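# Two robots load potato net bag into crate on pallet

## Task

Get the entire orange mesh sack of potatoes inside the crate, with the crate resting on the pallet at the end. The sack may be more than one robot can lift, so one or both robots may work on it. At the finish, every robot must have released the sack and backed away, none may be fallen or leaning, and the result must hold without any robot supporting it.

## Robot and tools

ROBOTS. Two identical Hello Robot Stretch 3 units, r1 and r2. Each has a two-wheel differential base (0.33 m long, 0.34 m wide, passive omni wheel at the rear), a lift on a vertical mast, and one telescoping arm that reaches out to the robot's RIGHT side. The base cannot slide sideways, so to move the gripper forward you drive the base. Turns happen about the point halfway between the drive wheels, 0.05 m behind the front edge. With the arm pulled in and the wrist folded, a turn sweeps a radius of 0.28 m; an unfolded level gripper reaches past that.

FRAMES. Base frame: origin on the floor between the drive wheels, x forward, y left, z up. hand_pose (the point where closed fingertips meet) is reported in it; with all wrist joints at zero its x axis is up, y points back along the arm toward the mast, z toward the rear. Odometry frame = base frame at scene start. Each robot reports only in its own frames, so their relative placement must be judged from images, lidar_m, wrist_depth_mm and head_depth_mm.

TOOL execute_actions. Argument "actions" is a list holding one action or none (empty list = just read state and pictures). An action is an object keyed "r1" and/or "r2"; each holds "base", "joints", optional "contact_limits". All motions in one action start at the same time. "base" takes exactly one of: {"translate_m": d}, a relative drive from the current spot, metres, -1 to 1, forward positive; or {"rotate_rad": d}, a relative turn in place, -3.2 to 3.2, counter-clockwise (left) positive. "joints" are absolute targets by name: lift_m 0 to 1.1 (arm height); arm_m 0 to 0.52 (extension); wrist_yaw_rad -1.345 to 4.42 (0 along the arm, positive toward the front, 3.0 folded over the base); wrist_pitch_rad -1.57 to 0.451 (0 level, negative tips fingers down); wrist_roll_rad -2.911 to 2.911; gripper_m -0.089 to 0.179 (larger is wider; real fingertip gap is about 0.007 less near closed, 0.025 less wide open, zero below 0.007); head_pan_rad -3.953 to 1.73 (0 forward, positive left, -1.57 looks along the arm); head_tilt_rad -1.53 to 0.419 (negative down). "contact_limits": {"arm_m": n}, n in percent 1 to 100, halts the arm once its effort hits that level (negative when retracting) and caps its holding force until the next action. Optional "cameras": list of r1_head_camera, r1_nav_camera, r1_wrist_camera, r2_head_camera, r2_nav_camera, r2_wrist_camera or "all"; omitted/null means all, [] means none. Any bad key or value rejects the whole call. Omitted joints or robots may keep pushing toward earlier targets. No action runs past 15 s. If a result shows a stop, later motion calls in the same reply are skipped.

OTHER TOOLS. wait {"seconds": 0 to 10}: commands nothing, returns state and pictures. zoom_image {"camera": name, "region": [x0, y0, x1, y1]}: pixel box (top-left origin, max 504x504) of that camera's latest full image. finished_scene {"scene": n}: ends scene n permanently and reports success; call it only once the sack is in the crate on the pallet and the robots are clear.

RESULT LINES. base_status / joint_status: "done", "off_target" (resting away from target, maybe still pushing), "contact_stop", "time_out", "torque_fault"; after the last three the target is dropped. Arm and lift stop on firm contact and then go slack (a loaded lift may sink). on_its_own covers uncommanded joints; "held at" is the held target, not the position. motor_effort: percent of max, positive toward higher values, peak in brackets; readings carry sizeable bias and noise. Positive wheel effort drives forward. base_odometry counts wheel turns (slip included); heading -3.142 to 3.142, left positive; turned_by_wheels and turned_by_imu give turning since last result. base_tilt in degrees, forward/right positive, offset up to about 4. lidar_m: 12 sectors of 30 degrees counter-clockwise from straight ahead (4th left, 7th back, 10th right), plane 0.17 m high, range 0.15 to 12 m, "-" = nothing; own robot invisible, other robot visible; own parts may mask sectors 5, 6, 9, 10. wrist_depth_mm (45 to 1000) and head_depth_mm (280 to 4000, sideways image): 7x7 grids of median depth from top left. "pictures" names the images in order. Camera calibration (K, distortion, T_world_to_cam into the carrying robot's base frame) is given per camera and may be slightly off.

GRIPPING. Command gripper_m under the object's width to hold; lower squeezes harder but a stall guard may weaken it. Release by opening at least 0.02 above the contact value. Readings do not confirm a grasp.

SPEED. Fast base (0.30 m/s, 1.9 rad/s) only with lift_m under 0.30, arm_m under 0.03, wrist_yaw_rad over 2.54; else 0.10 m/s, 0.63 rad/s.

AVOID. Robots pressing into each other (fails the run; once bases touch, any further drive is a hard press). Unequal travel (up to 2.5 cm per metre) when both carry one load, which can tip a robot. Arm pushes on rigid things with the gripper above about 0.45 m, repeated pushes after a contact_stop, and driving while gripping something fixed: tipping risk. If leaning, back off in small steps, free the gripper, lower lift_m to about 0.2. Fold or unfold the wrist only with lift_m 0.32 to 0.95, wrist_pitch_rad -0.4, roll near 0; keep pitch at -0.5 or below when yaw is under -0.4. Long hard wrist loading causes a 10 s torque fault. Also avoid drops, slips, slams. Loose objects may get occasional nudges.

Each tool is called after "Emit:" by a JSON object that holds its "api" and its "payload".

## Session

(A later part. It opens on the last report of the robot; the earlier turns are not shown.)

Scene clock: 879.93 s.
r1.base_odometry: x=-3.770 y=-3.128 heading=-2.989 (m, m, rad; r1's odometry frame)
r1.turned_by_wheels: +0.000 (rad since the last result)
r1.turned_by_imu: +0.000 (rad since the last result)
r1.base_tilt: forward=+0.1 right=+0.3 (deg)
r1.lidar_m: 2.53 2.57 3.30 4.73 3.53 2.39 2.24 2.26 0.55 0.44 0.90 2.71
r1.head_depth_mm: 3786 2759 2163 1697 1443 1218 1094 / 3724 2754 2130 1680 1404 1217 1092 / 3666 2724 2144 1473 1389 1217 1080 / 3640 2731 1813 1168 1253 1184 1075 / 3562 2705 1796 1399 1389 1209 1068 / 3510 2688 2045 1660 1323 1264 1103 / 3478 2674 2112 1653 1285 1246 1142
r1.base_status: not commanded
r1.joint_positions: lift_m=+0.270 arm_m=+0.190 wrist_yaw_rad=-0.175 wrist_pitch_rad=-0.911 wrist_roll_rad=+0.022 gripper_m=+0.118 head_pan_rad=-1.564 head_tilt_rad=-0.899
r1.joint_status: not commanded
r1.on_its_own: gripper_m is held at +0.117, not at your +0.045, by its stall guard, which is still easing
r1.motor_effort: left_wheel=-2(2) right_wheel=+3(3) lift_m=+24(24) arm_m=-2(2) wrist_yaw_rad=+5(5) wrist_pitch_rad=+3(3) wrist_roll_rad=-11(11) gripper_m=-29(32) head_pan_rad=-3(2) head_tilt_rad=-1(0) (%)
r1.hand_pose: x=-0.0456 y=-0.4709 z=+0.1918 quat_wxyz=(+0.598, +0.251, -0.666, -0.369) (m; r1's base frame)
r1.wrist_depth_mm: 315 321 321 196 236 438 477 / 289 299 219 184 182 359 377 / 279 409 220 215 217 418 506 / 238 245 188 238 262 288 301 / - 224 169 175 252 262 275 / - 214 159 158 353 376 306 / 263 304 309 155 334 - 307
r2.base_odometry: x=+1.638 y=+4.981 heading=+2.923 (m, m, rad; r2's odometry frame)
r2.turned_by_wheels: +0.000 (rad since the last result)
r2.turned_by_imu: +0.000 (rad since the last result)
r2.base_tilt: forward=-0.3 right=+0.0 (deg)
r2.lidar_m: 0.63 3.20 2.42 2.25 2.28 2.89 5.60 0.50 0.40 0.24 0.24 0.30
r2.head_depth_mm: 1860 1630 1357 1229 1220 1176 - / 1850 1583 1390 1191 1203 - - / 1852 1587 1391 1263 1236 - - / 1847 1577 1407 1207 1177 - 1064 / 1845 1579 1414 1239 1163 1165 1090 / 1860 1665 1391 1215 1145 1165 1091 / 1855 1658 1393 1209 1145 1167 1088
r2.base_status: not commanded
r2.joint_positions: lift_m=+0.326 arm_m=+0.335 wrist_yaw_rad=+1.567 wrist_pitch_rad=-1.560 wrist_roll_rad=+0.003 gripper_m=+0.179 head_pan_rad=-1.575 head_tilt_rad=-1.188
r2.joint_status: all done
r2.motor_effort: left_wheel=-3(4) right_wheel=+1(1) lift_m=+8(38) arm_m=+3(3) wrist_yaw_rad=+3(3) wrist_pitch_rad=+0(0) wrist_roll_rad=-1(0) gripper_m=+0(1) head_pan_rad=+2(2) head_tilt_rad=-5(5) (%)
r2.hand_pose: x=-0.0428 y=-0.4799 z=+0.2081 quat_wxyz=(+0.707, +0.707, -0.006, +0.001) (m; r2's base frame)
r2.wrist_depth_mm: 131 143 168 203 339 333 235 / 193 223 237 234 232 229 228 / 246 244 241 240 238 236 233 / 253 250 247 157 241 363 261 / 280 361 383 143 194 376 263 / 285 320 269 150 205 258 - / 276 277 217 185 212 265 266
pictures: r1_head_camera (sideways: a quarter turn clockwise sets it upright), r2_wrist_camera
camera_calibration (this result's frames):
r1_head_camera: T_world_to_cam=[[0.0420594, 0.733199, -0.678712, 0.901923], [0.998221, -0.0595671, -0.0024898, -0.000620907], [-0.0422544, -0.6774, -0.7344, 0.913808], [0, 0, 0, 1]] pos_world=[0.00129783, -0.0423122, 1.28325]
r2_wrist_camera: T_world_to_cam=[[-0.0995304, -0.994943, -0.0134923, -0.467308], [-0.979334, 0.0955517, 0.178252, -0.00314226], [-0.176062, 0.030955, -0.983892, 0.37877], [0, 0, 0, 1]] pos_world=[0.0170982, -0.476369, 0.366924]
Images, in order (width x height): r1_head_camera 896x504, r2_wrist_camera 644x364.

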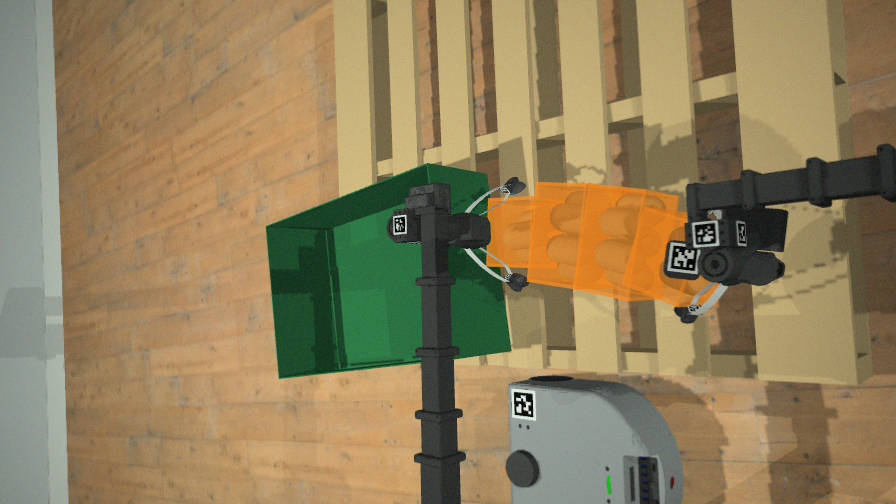

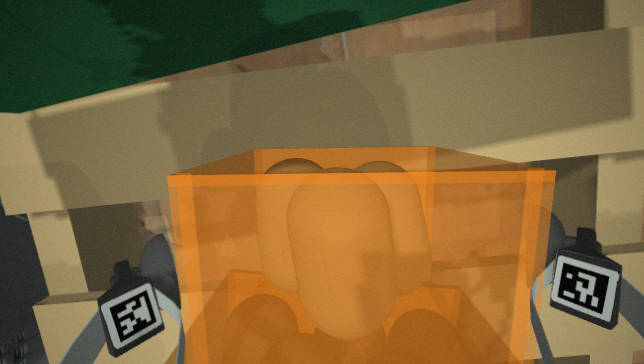

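Emit:
{"api": "execute_actions", "payload": {"actions": [{"r2":{"joints":{"gripper_m":0.05}},"r1":{"joints":{"gripper_m":0.05}}}], "cameras": []}}

Emit:
{"api": "execute_actions", "payload": {"actions": [{"r2":{"joints":{"gripper_m":0.04,"lift_m":0.57}},"r1":{"joints":{"gripper_m":0.04,"lift_m":0.515}}}], "cameras": ["r1_head_camera","r2_wrist_camera"]}}

Scene clock: 883.73 s.
r1.base_odometry: x=-3.770 y=-3.128 heading=-2.989 (m, m, rad; r1's odometry frame)
r1.turned_by_wheels: +0.000 (rad since the last result)
r1.turned_by_imu: +0.001 (rad since the last result)
r1.base_tilt: forward=+0.0 right=+0.3 (deg)
r1.lidar_m: 2.54 2.57 3.32 4.71 3.53 2.39 2.23 2.27 0.55 0.44 0.90 2.70
r1.head_depth_mm: 3778 2768 2166 1694 1434 1223 1096 / 3740 2760 2146 1675 1402 1215 1089 / 3655 2743 2139 1476 1384 1216 1080 / 3632 2725 1805 1245 1249 1179 1076 / 3489 2705 1808 1397 1392 1207 1070 / 3513 2687 2054 1652 1327 1260 1100 / 3486 2696 2105 1655 1287 1237 1130
r1.base_status: not commanded
r1.joint_positions: lift_m=+0.270 arm_m=+0.190 wrist_yaw_rad=-0.173 wrist_pitch_rad=-0.910 wrist_roll_rad=+0.022 gripper_m=+0.053 head_pan_rad=-1.564 head_tilt_rad=-0.899
r1.joint_status: all done
r1.motor_effort: left_wheel=-1(2) right_wheel=+0(3) lift_m=+27(27) arm_m=-2(2) wrist_yaw_rad=+3(8) wrist_pitch_rad=+3(3) wrist_roll_rad=-11(11) gripper_m=-59(100) head_pan_rad=-2(3) head_tilt_rad=+0(1) (%)
r1.hand_pose: x=-0.0453 y=-0.4713 z=+0.1919 quat_wxyz=(+0.599, +0.251, -0.666, -0.368) (m; r1's base frame)
r1.wrist_depth_mm: 317 322 322 196 235 440 609 / 288 299 219 185 183 358 378 / 283 404 220 214 216 424 509 / 237 244 190 233 238 289 298 / - 226 169 176 252 262 274 / - 215 159 159 354 373 305 / 263 304 311 155 335 - 307
r2.base_odometry: x=+1.638 y=+4.981 heading=+2.923 (m, m, rad; r2's odometry frame)
r2.turned_by_wheels: +0.000 (rad since the last result)
r2.turned_by_imu: +0.000 (rad since the last result)
r2.base_tilt: forward=-0.3 right=-0.1 (deg)
r2.lidar_m: 0.63 3.20 2.43 2.25 2.28 2.89 5.60 0.51 0.41 0.24 0.24 0.30
r2.head_depth_mm: 1837 1630 1348 1230 1232 1175 - / 1859 1570 1398 1191 1202 - - / 1857 1568 1393 1246 1234 - - / 1864 1586 1416 1213 1181 - 1069 / 1856 1590 1419 1234 1162 1170 1085 / 1847 1658 1393 1226 1150 1168 1086 / 1856 1655 1393 1209 1146 1163 1089
r2.base_status: not commanded
r2.joint_positions: lift_m=+0.326 arm_m=+0.335 wrist_yaw_rad=+1.568 wrist_pitch_rad=-1.561 wrist_roll_rad=+0.003 gripper_m=+0.052 head_pan_rad=-1.575 head_tilt_rad=-1.188
r2.joint_status: all done
r2.motor_effort: left_wheel=-2(4) right_wheel=+0(2) lift_m=+7(8) arm_m=+1(3) wrist_yaw_rad=+2(4) wrist_pitch_rad=+0(0) wrist_roll_rad=+0(1) gripper_m=-46(100) head_pan_rad=+3(3) head_tilt_rad=-5(5) (%)
r2.hand_pose: x=-0.0430 y=-0.4800 z=+0.2082 quat_wxyz=(+0.707, +0.707, -0.005, +0.001) (m; r2's base frame)
r2.wrist_depth_mm: 133 144 169 204 342 336 239 / 195 225 239 237 235 234 232 / 247 245 244 243 241 239 238 / 254 254 249 159 244 367 266 / 281 369 387 147 199 380 269 / 286 316 269 154 260 263 257 / 278 277 217 187 215 269 267
pictures: none
No camera images: the call's "cameras" was empty. Leave "cameras" out to get every camera's image.

Scene clock: 886.80 s.
r1.base_odometry: x=-3.770 y=-3.128 heading=-2.989 (m, m, rad; r1's odometry frame)
r1.turned_by_wheels: +0.000 (rad since the last result)
r1.turned_by_imu: +0.000 (rad since the last result)
r1.base_tilt: forward=+0.1 right=+0.3 (deg)
r1.lidar_m: 2.54 2.58 3.31 4.70 3.54 2.39 2.24 2.28 0.99 0.92 0.90 2.72
r1.head_depth_mm: 3811 2778 2176 1679 1434 1223 1093 / 3758 2754 2164 1683 1403 1203 1071 / 3654 2738 1799 1481 1351 - 1093 / 3610 2702 1031 1166 1027 1247 1086 / 3563 2733 1751 1454 1396 1202 1063 / 3461 2698 1940 1742 1319 1260 1100 / 3466 2675 1945 1736 1287 1239 1136
r1.base_status: not commanded
r1.joint_positions: lift_m=+0.514 arm_m=+0.190 wrist_yaw_rad=-0.159 wrist_pitch_rad=-0.899 wrist_roll_rad=-0.001 gripper_m=+0.061 head_pan_rad=-1.564 head_tilt_rad=-0.899
r1.joint_status: gripper_m off_target (ended at +0.061, target +0.040); the others done
r1.on_its_own: gripper_m is held at +0.060, not at your +0.040, by its stall guard, which is still easing
r1.motor_effort: left_wheel=+1(1) right_wheel=+1(2) lift_m=+55(56) arm_m=-4(3) wrist_yaw_rad=-11(12) wrist_pitch_rad=+0(3) wrist_roll_rad=+0(11) gripper_m=-29(100) head_pan_rad=-2(2) head_tilt_rad=-1(1) (%)
r1.hand_pose: x=-0.0439 y=-0.4740 z=+0.4373 quat_wxyz=(+0.611, +0.256, -0.659, -0.357) (m; r1's base frame)
r1.wrist_depth_mm: 813 831 531 266 271 880 - / 534 610 605 232 274 802 853 / 494 569 249 207 207 716 745 / 456 516 244 237 239 611 648 / - 537 188 199 587 682 717 / - 434 165 169 490 518 530 / 498 421 166 154 568 - 624
r2.base_odometry: x=+1.638 y=+4.981 heading=+2.922 (m, m, rad; r2's odometry frame)
r2.turned_by_wheels: -0.001 (rad since the last result)
r2.turned_by_imu: -0.001 (rad since the last result)
r2.base_tilt: forward=-0.3 right=-0.1 (deg)
r2.lidar_m: 0.62 3.20 2.42 2.25 2.28 2.89 5.61 0.90 2.72 0.24 0.24 0.30
r2.head_depth_mm: 1853 1633 1351 1196 1229 1176 - / 1841 1560 1385 943 1174 - - / 1846 1683 1343 1188 1159 - - / 1861 1666 1310 1234 1178 - 1070 / 1847 1592 1457 1234 1160 1171 1090 / 1849 1658 1387 1225 1150 1170 1087 / 1849 1655 1399 1203 1143 1164 1088
r2.base_status: not commanded
r2.joint_positions: lift_m=+0.569 arm_m=+0.335 wrist_yaw_rad=+1.567 wrist_pitch_rad=-1.562 wrist_roll_rad=+0.007 gripper_m=+0.059 head_pan_rad=-1.575 head_tilt_rad=-1.188
r2.joint_status: gripper_m off_target (ended at +0.059, target +0.040); the others done
r2.on_its_own: gripper_m is held at +0.057, not at your +0.040, by its stall guard, which is still easing; left_wheel is at rest, and its effort (-21) is outside its rest range (-18 to +18); right_wheel is at rest, and its effort (+19) is outside its rest range (-18 to +18)
r2.motor_effort: left_wheel=-21(23) right_wheel=+19(22) lift_m=+55(56) arm_m=+2(2) wrist_yaw_rad=+4(6) wrist_pitch_rad=+1(1) wrist_roll_rad=-2(2) gripper_m=-36(94) head_pan_rad=+2(3) head_tilt_rad=-5(5) (%)
r2.hand_pose: x=-0.0432 y=-0.4800 z=+0.4510 quat_wxyz=(+0.707, +0.707, -0.007, -0.001) (m; r2's base frame)
r2.wrist_depth_mm: 318 431 450 444 356 473 554 / 591 362 385 458 463 459 450 / 612 486 479 477 467 487 574 / - - 563 171 485 491 482 / - - 509 159 210 496 597 / - - 554 169 248 516 511 / 699 692 540 205 229 546 639
pictures: r1_head_camera (sideways: a quarter turn clockwise sets it upright), r2_wrist_camera
camera_calibration (this result's frames):
r1_head_camera: T_world_to_cam=[[0.0420594, 0.733199, -0.678712, 0.901923], [0.998221, -0.0595671, -0.00248981, -0.000620892], [-0.0422544, -0.6774, -0.7344, 0.913808], [0, 0, 0, 1]] pos_world=[0.00129783, -0.0423122, 1.28325]
r2_wrist_camera: T_world_to_cam=[[-0.104452, -0.994439, -0.013411, -0.464147], [-0.978632, 0.100372, 0.179459, -0.0449274], [-0.177115, 0.0318693, -0.983674, 0.617913], [0, 0, 0, 1]] pos_world=[0.0169931, -0.476749, 0.609663]
Images, in order (width x height): r1_head_camera 896x504, r2_wrist_camera 644x364.

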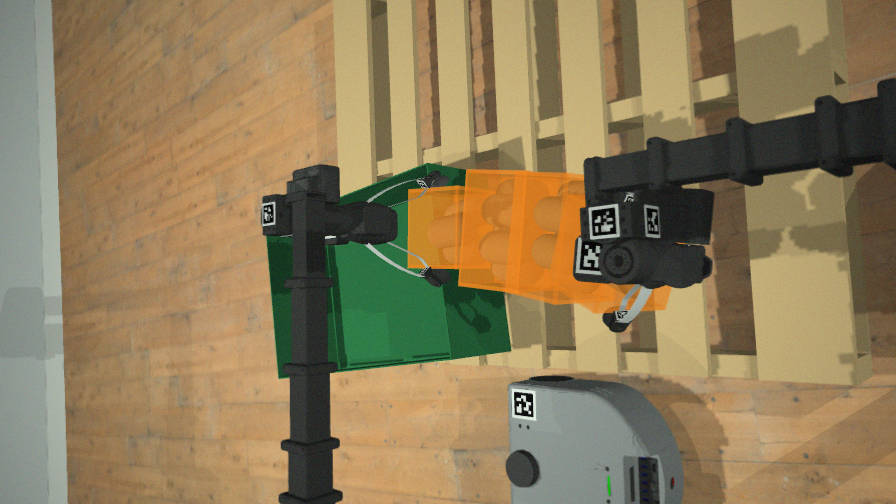

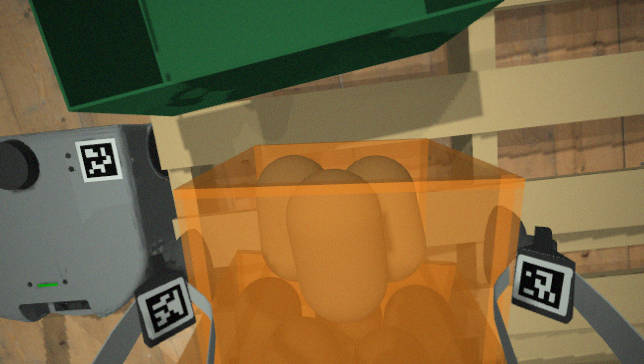

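Emit:
{"api": "execute_actions", "payload": {"actions": [{"r2":{"joints":{"gripper_m":0.045,"arm_m":0.26},"base":{"translate_m":0.33}},"r1":{"joints":{"gripper_m":0.045,"arm_m":0.52},"base":{"translate_m":0.075},"contact_limits":{"arm_m":50}}}], "cameras": ["r1_head_camera","r2_wrist_camera"]}}

Scene clock: 893.77 s.
r1.base_odometry: x=-3.844 y=-3.139 heading=-2.989 (m, m, rad; r1's odometry frame)
r1.turned_by_wheels: +0.000 (rad since the last result)
r1.turned_by_imu: +0.000 (rad since the last result)
r1.base_tilt: forward=+0.2 right=+0.3 (deg)
r1.lidar_m: 2.46 2.50 3.21 4.72 3.65 2.47 2.31 2.35 1.01 0.96 1.18 2.63
r1.head_depth_mm: 3800 2799 2156 1683 1438 1212 1095 / 3708 2756 2171 1590 1403 1219 1070 / 3638 2730 1836 1496 1432 1238 1090 / 3618 1231 1409 1483 1396 1245 1087 / 3531 2496 1850 1607 1397 1237 1087 / 3523 2481 2108 1511 1481 1287 1140 / 3458 2492 2090 1513 1478 1283 1135
r1.base_status: done
r1.joint_positions: lift_m=+0.515 arm_m=+0.520 wrist_yaw_rad=-0.166 wrist_pitch_rad=-0.874 wrist_roll_rad=+0.000 gripper_m=+0.071 head_pan_rad=-1.564 head_tilt_rad=-0.899
r1.joint_status: gripper_m off_target (ended at +0.071, target +0.045); the others done
r1.on_its_own: gripper_m is held at +0.069, not at your +0.045, by its stall guard, which is still easing
r1.motor_effort: left_wheel=-4(9) right_wheel=+7(12) lift_m=+39(55) arm_m=-4(17) wrist_yaw_rad=-4(12) wrist_pitch_rad=-7(35) wrist_roll_rad=+0(3) gripper_m=-48(100) head_pan_rad=-3(3) head_tilt_rad=+0(1) (%)
r1.contact_limits: arm_m 50 (drawing in: default 27, maximum 45; extending or still: default 38, maximum 61)
r1.hand_pose: x=-0.0457 y=-0.8093 z=+0.4416 quat_wxyz=(+0.614, +0.245, -0.663, -0.352) (m; r1's base frame)
r1.wrist_depth_mm: 837 874 716 277 517 - - / 539 571 632 270 320 807 861 / 501 511 486 214 222 495 781 / 464 473 245 238 242 611 657 / - 525 195 208 654 634 757 / - 542 168 173 497 528 538 / 501 507 162 154 569 - 619
r2.base_odometry: x=+1.316 y=+5.053 heading=+2.921 (m, m, rad; r2's odometry frame)
r2.turned_by_wheels: -0.001 (rad since the last result)
r2.turned_by_imu: +0.001 (rad since the last result)
r2.base_tilt: forward=-0.3 right=+0.0 (deg)
r2.lidar_m: 2.83 2.87 2.47 2.29 2.32 2.94 1.19 0.32 0.21 0.20 0.20 0.26
r2.head_depth_mm: 1832 1560 1395 1191 1217 1174 - / 1842 1573 1390 920 1176 - - / 1848 1596 - 944 1144 - - / 1833 1560 - 1203 1161 - 1070 / 1850 1579 1390 1224 1152 1169 1087 / 1846 1648 1376 1205 1147 1168 1089 / 1845 1669 1501 1191 1129 1172 1085
r2.base_status: done
r2.joint_positions: lift_m=+0.569 arm_m=+0.260 wrist_yaw_rad=+1.562 wrist_pitch_rad=-1.562 wrist_roll_rad=+0.015 gripper_m=+0.067 head_pan_rad=-1.575 head_tilt_rad=-1.188
r2.joint_status: gripper_m off_target (ended at +0.067, target +0.045); the others done
r2.on_its_own: gripper_m is held at +0.065, not at your +0.045, by its stall guard, which is still easing; left_wheel is at rest, and its effort (-20) is outside its rest range (-18 to +18); right_wheel is at rest, and its effort (+21) is outside its rest range (-18 to +18)
r2.motor_effort: left_wheel=-20(25) right_wheel=+21(26) lift_m=+53(55) arm_m=+0(2) wrist_yaw_rad=+10(10) wrist_pitch_rad=+1(8) wrist_roll_rad=-5(5) gripper_m=-36(100) head_pan_rad=+2(4) head_tilt_rad=-5(5) (%)
r2.hand_pose: x=-0.0433 y=-0.4050 z=+0.4510 quat_wxyz=(+0.707, +0.707, -0.011, -0.006) (m; r2's base frame)
r2.wrist_depth_mm: 578 361 450 441 441 326 544 / 592 347 461 457 455 343 450 / 605 347 473 473 468 364 561 / - 336 485 204 472 388 479 / - 332 477 162 211 471 600 / - - 436 175 251 377 505 / 697 688 343 210 232 552 645
pictures: r1_head_camera (sideways: a quarter turn clockwise sets it upright), r2_wrist_camera
camera_calibration (this result's frames):
r1_head_camera: T_world_to_cam=[[0.0420594, 0.733199, -0.678712, 0.901923], [0.998221, -0.0595671, -0.00248981, -0.000620897], [-0.0422544, -0.6774, -0.7344, 0.913808], [0, 0, 0, 1]] pos_world=[0.00129783, -0.0423122, 1.28325]
r2_wrist_camera: T_world_to_cam=[[-0.117377, -0.992997, -0.0134369, -0.389569], [-0.977176, 0.113073, 0.179839, -0.0475304], [-0.17706, 0.0342391, -0.983604, 0.61652], [0, 0, 0, 1]] pos_world=[0.0169894, -0.402575, 0.609725]
Images, in order (width x height): r1_head_camera 896x504, r2_wrist_camera 644x364.

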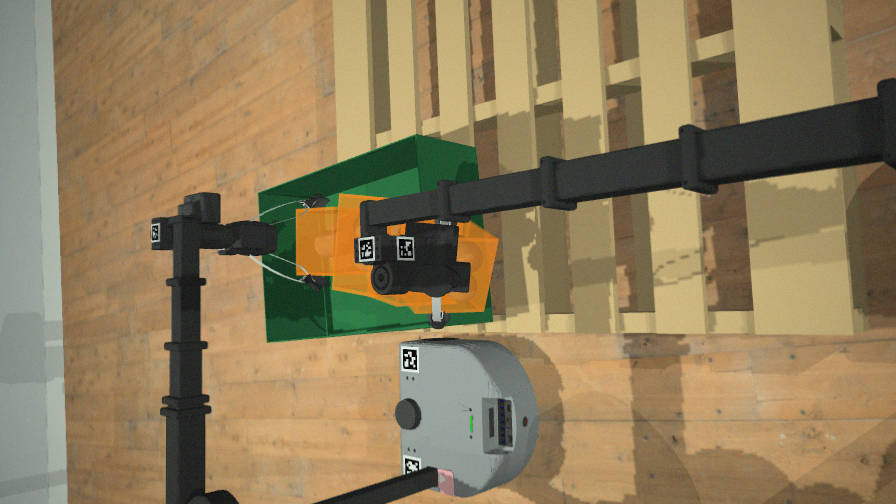

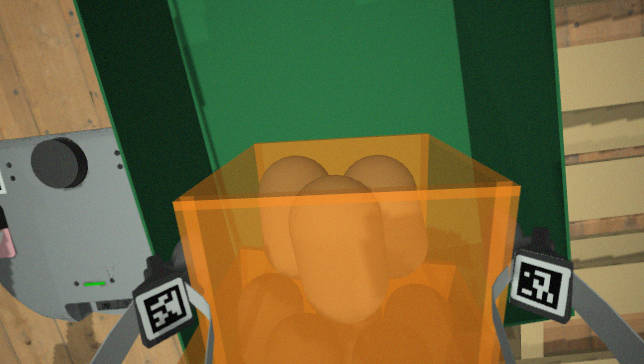

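Emit:
{"api": "execute_actions", "payload": {"actions": [{"r2":{"joints":{"gripper_m":0.04},"base":{"translate_m":0.06}},"r1":{"joints":{"gripper_m":0.04,"wrist_pitch_rad":-0.55,"lift_m":0.46}}}], "cameras": ["r1_head_camera","r2_wrist_camera"]}}

Scene clock: 899.20 s.
r1.base_odometry: x=-3.844 y=-3.139 heading=-2.989 (m, m, rad; r1's odometry frame)
r1.turned_by_wheels: +0.000 (rad since the last result)
r1.turned_by_imu: +0.001 (rad since the last result)
r1.base_tilt: forward=+0.2 right=+0.4 (deg)
r1.lidar_m: 2.46 2.50 3.21 4.71 3.65 2.47 2.31 2.35 1.01 0.96 1.24 2.63
r1.head_depth_mm: 3805 2728 2140 1671 1439 1204 1091 / 3695 2774 2154 1586 1409 1217 1091 / 3645 2690 1816 1481 1431 1238 1093 / 3652 1262 1376 1483 1394 1242 1085 / 3575 2514 1842 1611 1398 1244 1084 / 3510 2483 2111 1530 1479 1281 1137 / 3448 2469 2109 1558 1482 1289 1134
r1.base_status: not commanded
r1.joint_positions: lift_m=+0.460 arm_m=+0.520 wrist_yaw_rad=-0.153 wrist_pitch_rad=-0.573 wrist_roll_rad=-0.001 gripper_m=+0.048 head_pan_rad=-1.564 head_tilt_rad=-0.899
r1.joint_status: gripper_m off_target (ended at +0.048, target +0.040); the others done
r1.on_its_own: gripper_m is held at +0.045, not at your +0.040, by its stall guard, which is still easing; wrist_yaw_rad is at rest, and its effort (-18) is outside its rest range (-12 to +12)
r1.motor_effort: left_wheel=-1(4) right_wheel=+2(7) lift_m=+36(37) arm_m=-4(5) wrist_yaw_rad=-18(18) wrist_pitch_rad=+6(21) wrist_roll_rad=+0(0) gripper_m=-56(100) head_pan_rad=-3(3) head_tilt_rad=+0(1) (%)
r1.hand_pose: x=-0.0524 y=-0.8652 z=+0.4395 quat_wxyz=(+0.662, +0.148, -0.691, -0.251) (m; r1's base frame)
r1.wrist_depth_mm: - - 763 - - - - / - - 802 324 - - - / 876 879 629 268 575 - - / 530 534 262 225 503 866 960 / - 407 247 247 252 450 777 / - 317 177 188 398 578 617 / 432 475 157 156 590 664 679
r2.base_odometry: x=+1.258 y=+5.066 heading=+2.920 (m, m, rad; r2's odometry frame)
r2.turned_by_wheels: -0.001 (rad since the last result)
r2.turned_by_imu: +0.000 (rad since the last result)
r2.base_tilt: forward=-0.3 right=-0.1 (deg)
r2.lidar_m: 2.77 2.81 2.48 2.29 2.32 2.94 1.25 0.31 0.21 0.20 0.20 0.25
r2.head_depth_mm: 1856 1577 1391 934 1216 1175 - / 1852 1573 1386 925 1138 - - / 1839 1582 - 957 1148 - - / 1849 1592 - 1213 1166 - 1064 / 1845 1586 1385 1217 1151 1166 1088 / 1848 1658 1455 1202 1153 1170 1088 / 1854 1663 1497 1338 1232 1166 1089
r2.base_status: done
r2.joint_positions: lift_m=+0.569 arm_m=+0.260 wrist_yaw_rad=+1.566 wrist_pitch_rad=-1.562 wrist_roll_rad=+0.007 gripper_m=+0.047 head_pan_rad=-1.575 head_tilt_rad=-1.188
r2.joint_status: gripper_m off_target (ended at +0.047, target +0.040)
r2.on_its_own: gripper_m is held at +0.044, not at your +0.040, by its stall guard, which is still easing; left_wheel is at rest, and its effort (-22) is outside its rest range (-18 to +18); right_wheel is at rest, and its effort (+25) is outside its rest range (-18 to +18)
r2.motor_effort: left_wheel=-22(24) right_wheel=+25(26) lift_m=+53(53) arm_m=+0(0) wrist_yaw_rad=+5(9) wrist_pitch_rad=+1(1) wrist_roll_rad=-2(5) gripper_m=-43(100) head_pan_rad=+2(2) head_tilt_rad=-5(5) (%)
r2.hand_pose: x=-0.0433 y=-0.4051 z=+0.4511 quat_wxyz=(+0.707, +0.707, -0.007, -0.002) (m; r2's base frame)
r2.wrist_depth_mm: 577 367 451 448 440 319 439 / 596 346 462 458 455 338 555 / 610 352 479 470 468 354 461 / - 340 481 206 475 373 572 / - 341 488 161 213 476 487 / - - 451 172 246 475 616 / 702 690 350 207 232 370 522
pictures: r1_head_camera (sideways: a quarter turn clockwise sets it upright), r2_wrist_camera
camera_calibration (this result's frames):
r1_head_camera: T_world_to_cam=[[0.0420595, 0.733199, -0.678712, 0.901923], [0.998221, -0.0595672, -0.0024898, -0.000620912], [-0.0422545, -0.6774, -0.7344, 0.913808], [0, 0, 0, 1]] pos_world=[0.00129782, -0.0423122, 1.28325]
r2_wrist_camera: T_world_to_cam=[[-0.105642, -0.994315, -0.0133446, -0.389737], [-0.978385, 0.101532, 0.180149, -0.0524666], [-0.17777, 0.0320875, -0.983549, 0.615588], [0, 0, 0, 1]] pos_world=[0.0169278, -0.401947, 0.609712]
Images, in order (width x height): r1_head_camera 896x504, r2_wrist_camera 644x364.

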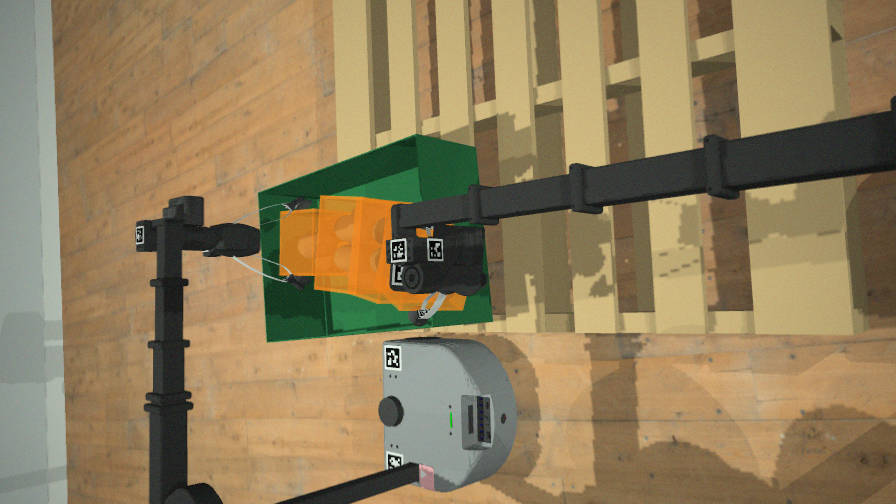

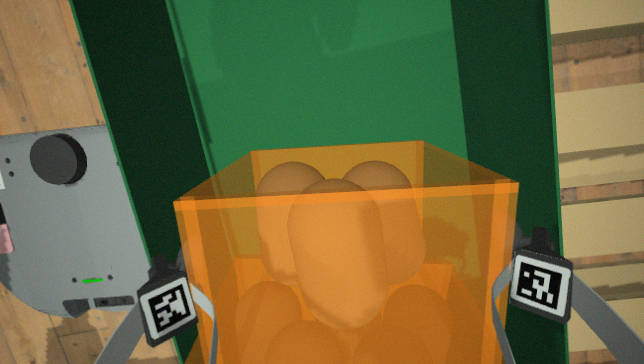

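Emit:
{"api": "execute_actions", "payload": {"actions": [{"r2":{"joints":{"gripper_m":0.045},"base":{"translate_m":0.05}},"r1":{"joints":{"gripper_m":0.045,"wrist_pitch_rad":-0.25,"lift_m":0.40}}}], "cameras": ["r1_head_camera","r1_wrist_camera"]}}

Scene clock: 906.43 s.
r1.base_odometry: x=-3.844 y=-3.139 heading=-2.989 (m, m, rad; r1's odometry frame)
r1.turned_by_wheels: +0.000 (rad since the last result)
r1.turned_by_imu: +0.001 (rad since the last result)
r1.base_tilt: forward=+0.2 right=+0.3 (deg)
r1.lidar_m: 2.46 2.50 3.22 4.71 3.65 2.47 2.31 2.35 1.01 0.96 1.28 2.62
r1.head_depth_mm: 3720 2765 2165 1683 1446 1210 1097 / 3743 2754 2153 1594 1398 1223 1091 / 3681 2737 1815 1482 1422 1239 1088 / 3618 1343 1418 - 1400 1244 1090 / 3536 2603 1847 1615 1403 1234 1085 / 3483 2506 2093 1562 1468 1289 1137 / 3482 2408 2043 1596 1464 1278 1138
r1.base_status: not commanded
r1.joint_positions: lift_m=+0.400 arm_m=+0.520 wrist_yaw_rad=-0.148 wrist_pitch_rad=-0.304 wrist_roll_rad=-0.003 gripper_m=+0.053 head_pan_rad=-1.564 head_tilt_rad=-0.899
r1.joint_status: wrist_pitch_rad off_target (ended at -0.304, target -0.250); gripper_m off_target (ended at +0.053, target +0.045); the others done
r1.on_its_own: gripper_m is held at +0.050, not at your +0.045, by its stall guard, which is still easing; wrist_yaw_rad is at rest, and its effort (-23) is outside its rest range (-12 to +12)
r1.motor_effort: left_wheel=+1(4) right_wheel=+1(3) lift_m=+36(37) arm_m=-4(5) wrist_yaw_rad=-23(23) wrist_pitch_rad=+15(26) wrist_roll_rad=+1(2) gripper_m=-59(100) head_pan_rad=-3(3) head_tilt_rad=-1(1) (%)
r1.hand_pose: x=-0.0566 y=-0.9000 z=+0.4389 quat_wxyz=(+0.690, +0.055, -0.704, -0.159) (m; r1's base frame)
r1.wrist_depth_mm: - - - - - - - / - - - - - - - / - - 810 361 - - - / 984 987 765 259 694 - - / - 505 252 238 507 909 - / - 366 193 246 255 671 757 / 392 237 159 166 317 565 767
r2.base_odometry: x=+1.209 y=+5.077 heading=+2.919 (m, m, rad; r2's odometry frame)
r2.turned_by_wheels: -0.001 (rad since the last result)
r2.turned_by_imu: +0.000 (rad since the last result)
r2.base_tilt: forward=-0.3 right=-0.2 (deg)
r2.lidar_m: 2.72 2.76 2.48 2.30 2.32 2.95 1.29 0.30 0.20 0.19 0.19 0.25
r2.head_depth_mm: 1849 1560 1387 950 1196 1180 - / 1857 1592 1399 927 1160 - - / 1868 1580 - 969 1152 - - / 1848 1575 - 1211 1153 - 1067 / 1847 1577 1377 1223 1149 1168 1088 / 1855 1648 1503 1191 1131 1167 1090 / 1857 1665 1494 1369 1262 1164 1089
r2.base_status: done
r2.joint_positions: lift_m=+0.569 arm_m=+0.260 wrist_yaw_rad=+1.566 wrist_pitch_rad=-1.563 wrist_roll_rad=+0.006 gripper_m=+0.055 head_pan_rad=-1.575 head_tilt_rad=-1.188
r2.joint_status: gripper_m off_target (ended at +0.055, target +0.045)
r2.on_its_own: gripper_m is held at +0.053, not at your +0.045, by its stall guard, which is still easing; left_wheel is at rest, and its effort (-26) is outside its rest range (-18 to +18); right_wheel is at rest, and its effort (+29) is outside its rest range (-18 to +18)
r2.motor_effort: left_wheel=-26(28) right_wheel=+29(33) lift_m=+53(53) arm_m=+0(0) wrist_yaw_rad=+6(5) wrist_pitch_rad=+1(1) wrist_roll_rad=-2(2) gripper_m=-39(100) head_pan_rad=+3(3) head_tilt_rad=-5(5) (%)
r2.hand_pose: x=-0.0434 y=-0.4051 z=+0.4511 quat_wxyz=(+0.707, +0.707, -0.007, -0.001) (m; r2's base frame)
r2.wrist_depth_mm: 573 375 453 445 438 326 437 / 591 354 458 460 451 327 566 / 610 346 470 471 468 344 465 / - 347 484 230 482 366 576 / - 343 476 169 227 467 496 / - - 502 174 257 505 504 / 708 696 363 217 237 410 527
pictures: r1_head_camera (sideways: a quarter turn clockwise sets it upright), r1_wrist_camera
camera_calibration (this result's frames):
r1_head_camera: T_world_to_cam=[[0.0420594, 0.733199, -0.678712, 0.901923], [0.998221, -0.0595671, -0.0024898, -0.000620907], [-0.0422544, -0.6774, -0.7344, 0.913808], [0, 0, 0, 1]] pos_world=[0.00129783, -0.0423122, 1.28325]
r1_wrist_camera: T_world_to_cam=[[-0.976074, 0.152593, 0.154901, -0.00188951], [-0.0692638, 0.457085, -0.886722, 0.838413], [-0.20611, -0.876236, -0.43558, -0.447701], [0, 0, 0, 1]] pos_world=[-0.0360483, -0.775229, 0.548723]
Images, in order (width x height): r1_head_camera 896x504, r1_wrist_camera 644x364.

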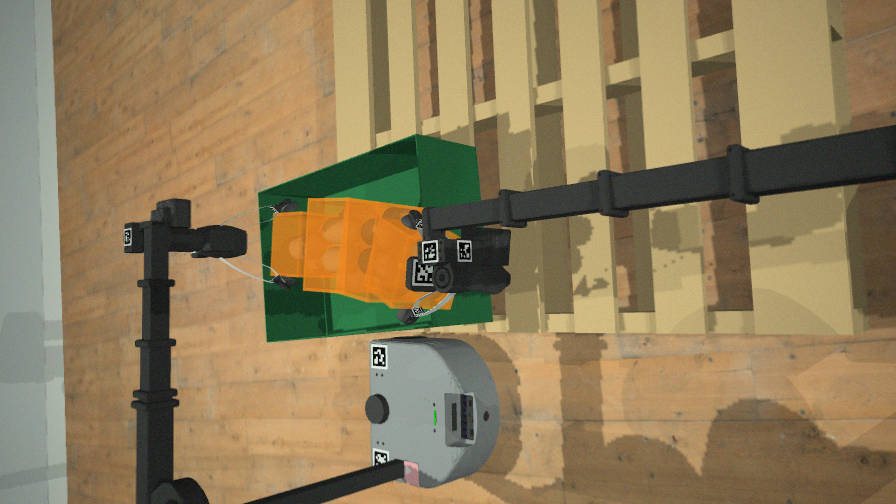

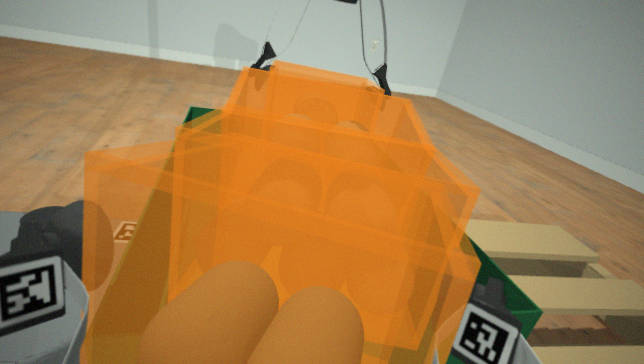

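Emit:
{"api": "execute_actions", "payload": {"actions": [{"r2":{"joints":{"gripper_m":0.04}},"r1":{"joints":{"lift_m":0.36}}}], "cameras": []}}

Emit:
{"api": "execute_actions", "payload": {"actions": [{"r2":{"joints":{"gripper_m":0.045}},"r1":{"joints":{"gripper_m":0.179}}}], "cameras": []}}

Emit:
{"api": "execute_actions", "payload": {"actions": [{"r2":{"joints":{"gripper_m":0.04},"base":{"translate_m":0.1}},"r1":{"joints":{"arm_m":0.4}}}], "cameras": ["r1_head_camera","r2_wrist_camera"]}}

Scene clock: 916.63 s.
r1.base_odometry: x=-3.844 y=-3.139 heading=-2.989 (m, m, rad; r1's odometry frame)
r1.turned_by_wheels: +0.000 (rad since the last result)
r1.turned_by_imu: -0.003 (rad since the last result)
r1.base_tilt: forward=+0.1 right=+0.3 (deg)
r1.lidar_m: 2.46 2.49 3.20 4.73 3.67 2.48 2.31 2.35 1.01 0.96 1.28 2.64
r1.head_depth_mm: 3750 2787 2131 1679 1431 1216 1095 / 3698 2743 2146 1656 1407 1224 1092 / 3690 2714 1816 1482 1437 1243 1092 / 3579 1331 1444 1303 1344 1249 1083 / 3575 2622 1841 1623 1404 1244 1091 / 3486 2488 2115 1562 1479 1284 1136 / 3498 2417 2044 1588 1474 1285 1134
r1.base_status: not commanded
r1.joint_positions: lift_m=+0.360 arm_m=+0.520 wrist_yaw_rad=-0.168 wrist_pitch_rad=-0.243 wrist_roll_rad=-0.002 gripper_m=+0.110 head_pan_rad=-1.564 head_tilt_rad=-0.899
r1.joint_status: all done
r1.on_its_own: gripper_m is held at +0.109, not at your +0.045, by its stall guard, which is not easing now; wrist_pitch_rad moved +0.061 to your old target -0.250
r1.motor_effort: left_wheel=+0(2) right_wheel=+3(5) lift_m=+25(34) arm_m=-5(5) wrist_yaw_rad=-3(5) wrist_pitch_rad=-2(18) wrist_roll_rad=+1(3) gripper_m=-22(25) head_pan_rad=-2(3) head_tilt_rad=+0(0) (%)
r1.hand_pose: x=-0.0620 y=-0.9048 z=+0.4139 quat_wxyz=(+0.693, +0.027, -0.706, -0.145) (m; r1's base frame)
r1.wrist_depth_mm: - - - - - - - / - - - - - - - / - - 807 426 - - - / - 999 388 269 - - - / 548 507 259 255 512 963 - / - 497 197 211 509 680 774 / 257 229 164 172 295 - 741
r2.base_odometry: x=+1.209 y=+5.077 heading=+2.920 (m, m, rad; r2's odometry frame)
r2.turned_by_wheels: +0.001 (rad since the last result)
r2.turned_by_imu: +0.003 (rad since the last result)
r2.base_tilt: forward=-0.4 right=-0.1 (deg)
r2.lidar_m: 2.72 2.76 2.48 2.30 2.33 2.95 1.30 0.30 0.20 0.19 0.19 0.25
r2.head_depth_mm: 1845 1581 1389 1192 1195 1176 - / 1847 1584 1383 944 1160 - - / 1849 1587 - 957 1143 - - / 1851 1586 - 1200 1161 - 1061 / 1853 1563 1374 1219 1146 1165 1086 / 1840 1653 1491 1185 1137 1170 1085 / 1839 1644 1508 1361 1270 1164 1084
r2.base_status: not commanded
r2.joint_positions: lift_m=+0.569 arm_m=+0.260 wrist_yaw_rad=+1.566 wrist_pitch_rad=-1.561 wrist_roll_rad=+0.007 gripper_m=+0.042 head_pan_rad=-1.575 head_tilt_rad=-1.188
r2.joint_status: all done
r2.motor_effort: left_wheel=-12(18) right_wheel=+11(20) lift_m=+53(53) arm_m=+0(0) wrist_yaw_rad=+6(5) wrist_pitch_rad=+1(0) wrist_roll_rad=-2(2) gripper_m=-45(100) head_pan_rad=+2(2) head_tilt_rad=-5(5) (%)
r2.hand_pose: x=-0.0430 y=-0.4051 z=+0.4510 quat_wxyz=(+0.707, +0.707, -0.007, -0.001) (m; r2's base frame)
r2.wrist_depth_mm: 580 374 447 450 441 334 441 / 594 357 465 457 457 328 562 / 614 347 474 474 473 346 466 / - 345 490 211 216 366 478 / - 341 497 170 218 467 498 / - - 490 185 254 509 504 / 699 687 403 218 224 414 531
pictures: none
No camera images: the call's "cameras" was empty. Leave "cameras" out to get every camera's image.

Scene clock: 918.60 s.
r1.base_odometry: x=-3.844 y=-3.139 heading=-2.989 (m, m, rad; r1's odometry frame)
r1.turned_by_wheels: +0.000 (rad since the last result)
r1.turned_by_imu: +0.000 (rad since the last result)
r1.base_tilt: forward=+0.0 right=+0.4 (deg)
r1.lidar_m: 2.46 2.50 3.20 4.74 3.68 2.48 2.31 2.35 1.01 0.96 1.28 2.63
r1.head_depth_mm: 3835 2744 2187 1677 1437 1222 1095 / 3731 2772 2170 1667 1402 1217 1093 / 3673 2724 1823 1484 1437 1242 1089 / 3603 2448 1802 1550 1351 1247 1089 / 3517 2602 1841 1620 1399 1241 1088 / 3508 2483 2103 1573 1477 1285 1136 / 3461 2397 2050 1609 1476 1279 1133
r1.base_status: not commanded
r1.joint_positions: lift_m=+0.360 arm_m=+0.520 wrist_yaw_rad=-0.169 wrist_pitch_rad=-0.266 wrist_roll_rad=-0.001 gripper_m=+0.179 head_pan_rad=-1.564 head_tilt_rad=-0.899
r1.joint_status: all done
r1.motor_effort: left_wheel=+0(0) right_wheel=+1(2) lift_m=+24(25) arm_m=-4(4) wrist_yaw_rad=-3(2) wrist_pitch_rad=+5(5) wrist_roll_rad=+0(1) gripper_m=+0(96) head_pan_rad=-3(2) head_tilt_rad=-1(1) (%)
r1.hand_pose: x=-0.0619 y=-0.9027 z=+0.4084 quat_wxyz=(+0.691, +0.035, -0.706, -0.153) (m; r1's base frame)
r1.wrist_depth_mm: - - - - - - - / - - - - - - - / - - 796 849 - - - / 978 784 819 875 699 - - / 549 497 620 642 546 896 - / - 433 464 479 508 429 743 / 355 233 253 278 309 - 763
r2.base_odometry: x=+1.209 y=+5.077 heading=+2.920 (m, m, rad; r2's odometry frame)
r2.turned_by_wheels: +0.001 (rad since the last result)
r2.turned_by_imu: +0.001 (rad since the last result)
r2.base_tilt: forward=-0.4 right=-0.1 (deg)
r2.lidar_m: 2.72 2.76 2.49 2.30 2.33 2.96 1.30 0.30 0.20 0.19 0.19 0.25
r2.head_depth_mm: 1852 1595 1392 1279 1186 1176 - / 1846 1581 1397 1171 1151 - - / 1844 1581 - 1230 1138 - - / 1842 1577 - 1195 1144 - 1065 / 1862 1574 1367 1198 1143 1170 1092 / 1860 1657 1507 1185 1132 1171 1089 / 1855 1662 1508 1369 1258 1168 1085
r2.base_status: not commanded
r2.joint_positions: lift_m=+0.569 arm_m=+0.260 wrist_yaw_rad=+1.569 wrist_pitch_rad=-1.555 wrist_roll_rad=+0.002 gripper_m=+0.049 head_pan_rad=-1.575 head_tilt_rad=-1.188
r2.joint_status: gripper_m off_target (ended at +0.049, target +0.045)
r2.on_its_own: gripper_m is held at +0.049, not at your +0.045, by its stall guard, which is not easing now
r2.motor_effort: left_wheel=-2(12) right_wheel=+0(11) lift_m=+44(53) arm_m=-1(1) wrist_yaw_rad=+1(5) wrist_pitch_rad=-2(4) wrist_roll_rad=+0(2) gripper_m=-1(41) head_pan_rad=+3(3) head_tilt_rad=-5(5) (%)
r2.hand_pose: x=-0.0414 y=-0.4053 z=+0.4513 quat_wxyz=(+0.707, +0.707, -0.006, +0.004) (m; r2's base frame)
r2.wrist_depth_mm: 587 372 453 450 442 331 444 / 597 356 466 404 456 348 553 / 617 353 477 418 466 342 576 / - 347 494 393 482 358 478 / - 346 494 406 491 381 594 / - 341 435 474 516 379 506 / 698 685 508 515 486 418 527
pictures: none
No camera images: the call's "cameras" was empty. Leave "cameras" out to get every camera's image.

Scene clock: 920.73 s.
r1.base_odometry: x=-3.844 y=-3.139 heading=-2.989 (m, m, rad; r1's odometry frame)
r1.turned_by_wheels: +0.000 (rad since the last result)
r1.turned_by_imu: +0.000 (rad since the last result)
r1.base_tilt: forward=+0.2 right=+0.4 (deg)
r1.lidar_m: 2.46 2.49 3.21 4.73 3.65 2.48 2.31 2.35 1.01 0.96 1.38 2.63
r1.head_depth_mm: 3797 2766 2167 1689 1450 1216 1095 / 3735 2785 2155 1656 1402 1224 1097 / 3667 2729 1819 1474 1427 1240 1090 / 3604 2422 1804 1466 1319 1244 1087 / 3531 2625 1827 1643 1396 1240 1085 / 3469 2595 2102 1633 1480 1284 1137 / 3484 2514 2028 1646 1474 1286 1132
r1.base_status: not commanded
r1.joint_positions: lift_m=+0.360 arm_m=+0.400 wrist_yaw_rad=-0.169 wrist_pitch_rad=-0.267 wrist_roll_rad=-0.001 gripper_m=+0.179 head_pan_rad=-1.564 head_tilt_rad=-0.899
r1.joint_status: all done
r1.motor_effort: left_wheel=+0(0) right_wheel=+1(1) lift_m=+24(24) arm_m=-6(0) wrist_yaw_rad=-2(1) wrist_pitch_rad=+5(5) wrist_roll_rad=+0(0) gripper_m=+0(0) head_pan_rad=-2(2) head_tilt_rad=-1(0) (%)
r1.hand_pose: x=-0.0619 y=-0.7827 z=+0.4081 quat_wxyz=(+0.691, +0.035, -0.706, -0.153) (m; r1's base frame)
r1.wrist_depth_mm: - - - - - - - / - - - - - - - / - - 925 987 - - - / 682 692 871 873 711 - - / 566 349 361 392 440 939 - / - 371 382 419 458 829 813 / 544 401 415 458 563 - 707
r2.base_odometry: x=+1.112 y=+5.099 heading=+2.920 (m, m, rad; r2's odometry frame)
r2.turned_by_wheels: +0.000 (rad since the last result)
r2.turned_by_imu: +0.001 (rad since the last result)
r2.base_tilt: forward=-0.5 right=-0.1 (deg)
r2.lidar_m: 2.62 2.66 2.49 2.31 2.34 2.97 1.39 0.28 0.19 0.18 0.18 2.83
r2.head_depth_mm: 1848 1578 1372 1160 1154 1172 - / 1846 1580 1366 1237 1145 - - / 1845 1552 - 1180 1137 - - / 1836 1584 - 1189 1146 - 1067 / 1855 1631 1462 1216 1137 1169 1086 / 1861 1653 1499 1355 1257 1164 1086 / 1855 1644 1502 1362 1263 1169 1081
r2.base_status: done
r2.joint_positions: lift_m=+0.569 arm_m=+0.260 wrist_yaw_rad=+1.569 wrist_pitch_rad=-1.555 wrist_roll_rad=+0.002 gripper_m=+0.040 head_pan_rad=-1.575 head_tilt_rad=-1.188
r2.joint_status: all done
r2.motor_effort: left_wheel=-2(4) right_wheel=+1(5) lift_m=+43(44) arm_m=-1(1) wrist_yaw_rad=+2(1) wrist_pitch_rad=-1(1) wrist_roll_rad=+0(0) gripper_m=+0(47) head_pan_rad=+2(3) head_tilt_rad=-5(5) (%)
r2.hand_pose: x=-0.0415 y=-0.4053 z=+0.4514 quat_wxyz=(+0.707, +0.707, -0.006, +0.004) (m; r2's base frame)
r2.wrist_depth_mm: 586 341 411 449 447 343 552 / 595 371 462 460 457 338 454 / 615 357 479 469 470 351 464 / - 357 494 448 482 375 597 / - 350 508 399 490 395 490 / - 349 477 423 484 374 610 / 689 685 481 428 529 370 519
pictures: r1_head_camera (sideways: a quarter turn clockwise sets it upright), r2_wrist_camera
camera_calibration (this result's frames):
r1_head_camera: T_world_to_cam=[[0.0420624, 0.733152, -0.678763, 0.901989], [0.998221, -0.0595708, -0.00248525, -0.000626832], [-0.0422565, -0.677451, -0.734353, 0.913747], [0, 0, 0, 1]] pos_world=[0.00129768, -0.0423135, 1.28325]
r2_wrist_camera: T_world_to_cam=[[-0.0963259, -0.995252, -0.013982, -0.389405], [-0.98055, 0.0924709, 0.17312, -0.0512921], [-0.171005, 0.0303859, -0.984802, 0.616373], [0, 0, 0, 1]] pos_world=[0.0175985, -0.401542, 0.61044]
Images, in order (width x height): r1_head_camera 896x504, r2_wrist_camera 644x364.

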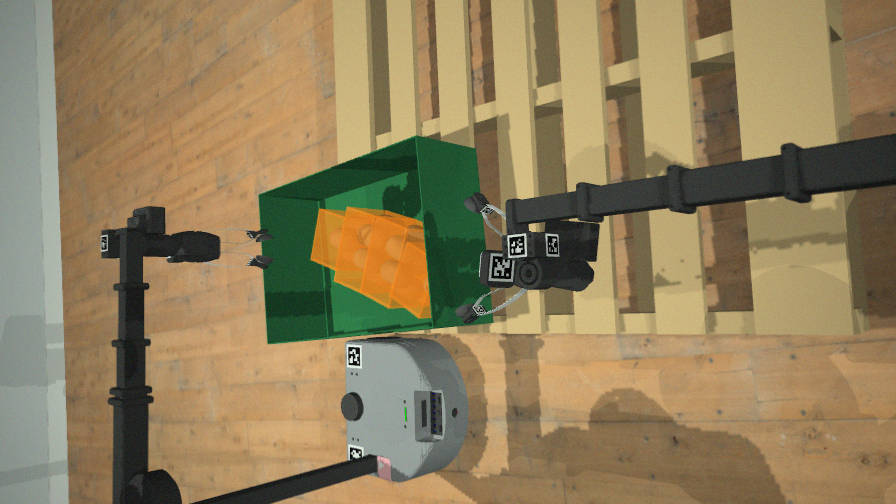

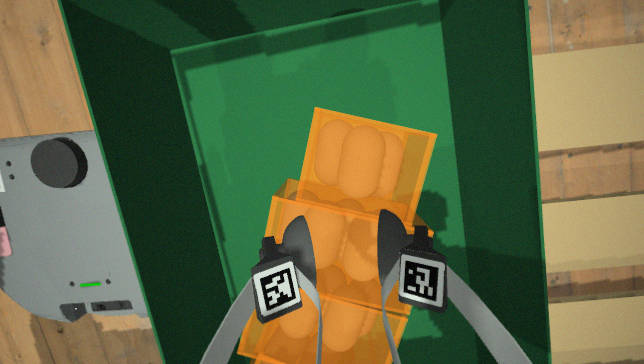

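Emit:
{"api": "execute_actions", "payload": {"actions": [{"r2":{"joints":{"gripper_m":0.0},"base":{"translate_m":0.3}},"r1":{"joints":{"arm_m":0.0,"lift_m":0.6,"wrist_pitch_rad":-0.9}}}], "cameras": ["r1_head_camera","r2_wrist_camera","r2_nav_camera"]}}

Scene clock: 933.33 s.
r1.base_odometry: x=-3.844 y=-3.139 heading=-2.989 (m, m, rad; r1's odometry frame)
r1.turned_by_wheels: +0.000 (rad since the last result)
r1.turned_by_imu: +0.001 (rad since the last result)
r1.base_tilt: forward=+0.2 right=+0.3 (deg)
r1.lidar_m: 2.45 2.49 3.20 4.73 3.63 2.47 2.31 2.35 1.02 0.96 3.90 2.63
r1.head_depth_mm: 3829 2759 2169 1681 1437 1210 1093 / 3770 2737 2161 1660 1403 1217 - / 3666 2730 1837 1478 1426 1247 - / 3441 2605 1801 1485 1390 1215 - / 3408 2728 1857 1630 1397 1245 1092 / 3383 2697 1828 1750 1478 1286 1142 / 1502 2562 1989 1727 1468 1279 1138
r1.base_status: not commanded
r1.joint_positions: lift_m=+0.600 arm_m=+0.001 wrist_yaw_rad=-0.169 wrist_pitch_rad=-0.909 wrist_roll_rad=-0.001 gripper_m=+0.179 head_pan_rad=-1.564 head_tilt_rad=-0.899
r1.joint_status: all done
r1.motor_effort: left_wheel=+0(0) right_wheel=+0(1) lift_m=+43(45) arm_m=-5(6) wrist_yaw_rad=-2(2) wrist_pitch_rad=+3(6) wrist_roll_rad=+0(0) gripper_m=+0(0) head_pan_rad=-2(2) head_tilt_rad=+0(0) (%)
r1.hand_pose: x=-0.0448 y=-0.2822 z=+0.5214 quat_wxyz=(+0.607, +0.256, -0.659, -0.363) (m; r1's base frame)
r1.wrist_depth_mm: 919 966 861 840 962 - - / 820 878 803 833 867 905 - / 764 799 703 731 769 798 853 / 708 737 631 660 687 715 759 / 672 674 688 719 731 714 829 / - 630 537 555 586 611 628 / 571 597 502 531 555 - 701
r2.base_odometry: x=+0.819 y=+5.165 heading=+2.920 (m, m, rad; r2's odometry frame)
r2.turned_by_wheels: +0.000 (rad since the last result)
r2.turned_by_imu: +0.003 (rad since the last result)
r2.base_tilt: forward=-0.3 right=-0.1 (deg)
r2.lidar_m: 2.33 2.36 2.53 2.34 2.38 3.02 1.69 0.25 0.22 0.47 2.46 2.50
r2.head_depth_mm: 1869 1588 1367 1224 1159 1182 - / 1839 1601 1399 1199 1163 - - / 1855 1608 - 1201 1249 - - / 1840 1649 - 1359 1260 - 1069 / 1852 1656 1499 1377 1263 1163 1093 / 1860 1644 1502 1363 1260 1169 1090 / 1865 1660 1505 1365 1263 1163 1086
r2.base_status: done
r2.joint_positions: lift_m=+0.569 arm_m=+0.260 wrist_yaw_rad=+1.569 wrist_pitch_rad=-1.555 wrist_roll_rad=+0.002 gripper_m=+0.000 head_pan_rad=-1.575 head_tilt_rad=-1.188
r2.joint_status: all done
r2.motor_effort: left_wheel=-8(9) right_wheel=+4(5) lift_m=+43(43) arm_m=-1(1) wrist_yaw_rad=+1(0) wrist_pitch_rad=-1(2) wrist_roll_rad=+0(0) gripper_m=-3(82) head_pan_rad=+2(3) head_tilt_rad=-5(5) (%)
r2.hand_pose: x=-0.0415 y=-0.4053 z=+0.4514 quat_wxyz=(+0.707, +0.707, -0.006, +0.004) (m; r2's base frame)
r2.wrist_depth_mm: 580 584 568 569 565 559 555 / 600 590 581 584 580 576 570 / 609 609 603 594 592 583 584 / - - 613 613 606 603 597 / - - 485 615 394 600 598 / - 358 371 - 508 403 506 / 684 412 516 532 521 397 655
pictures: r1_head_camera (sideways: a quarter turn clockwise sets it upright), r2_nav_camera (sideways: a quarter turn counterclockwise sets it upright), r2_wrist_camera
camera_calibration (this result's frames):
r1_head_camera: T_world_to_cam=[[0.0420623, 0.733152, -0.678763, 0.901989], [0.998221, -0.0595707, -0.00248525, -0.000626837], [-0.0422564, -0.677451, -0.734353, 0.913747], [0, 0, 0, 1]] pos_world=[0.00129769, -0.0423135, 1.28325]
r2_nav_camera: T_world_to_cam=[[-0.0309435, -0.908787, 0.416112, -0.488573], [-0.999228, 0.0382076, 0.00913919, 0.0422923], [-0.0242042, -0.415508, -0.909268, 1.14608], [0, 0, 0, 1]] pos_world=[0.0548813, 0.0305793, 1.24501]
r2_wrist_camera: T_world_to_cam=[[-0.0963285, -0.995252, -0.0139665, -0.389416], [-0.980522, 0.0924712, 0.173279, -0.0514043], [-0.171165, 0.0303862, -0.984774, 0.61635], [0, 0, 0, 1]] pos_world=[0.0175826, -0.401542, 0.610434]
Images, in order (width x height): r1_head_camera 896x504, r2_nav_camera 672x504, r2_wrist_camera 644x364.

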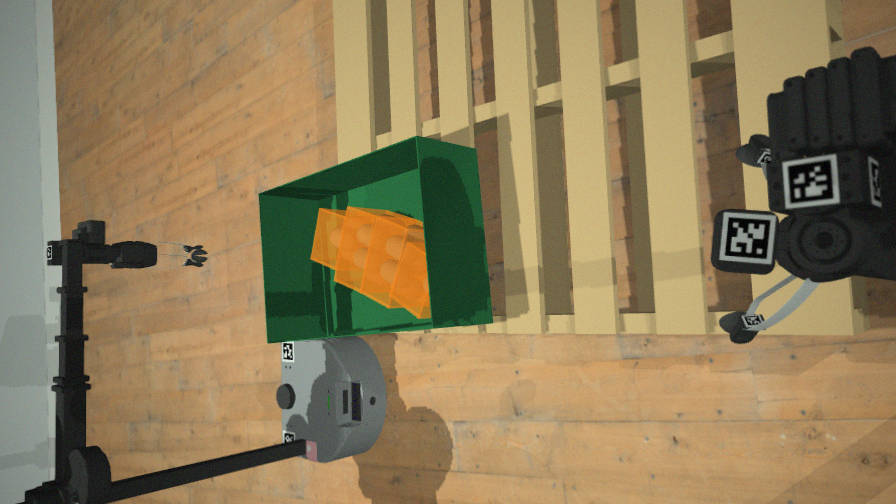

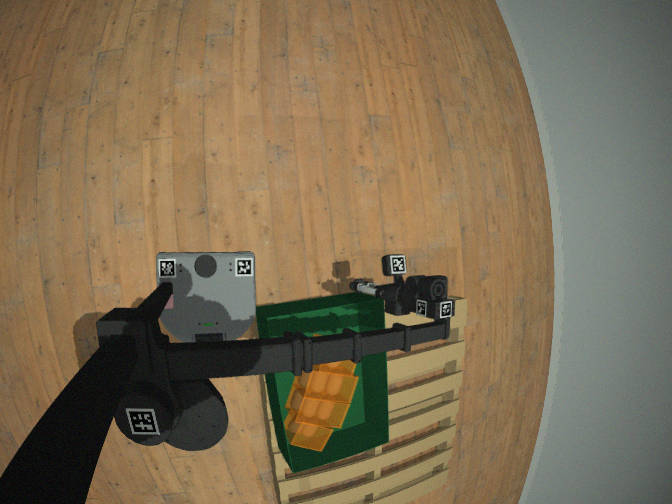

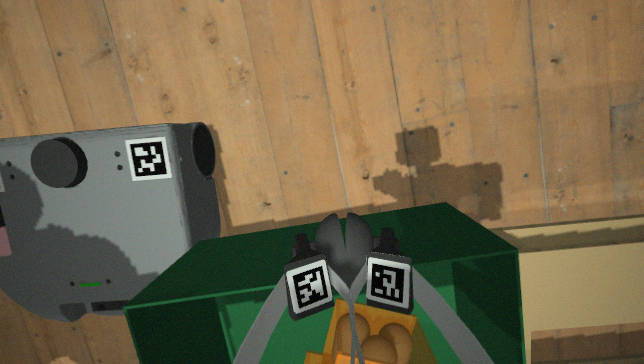

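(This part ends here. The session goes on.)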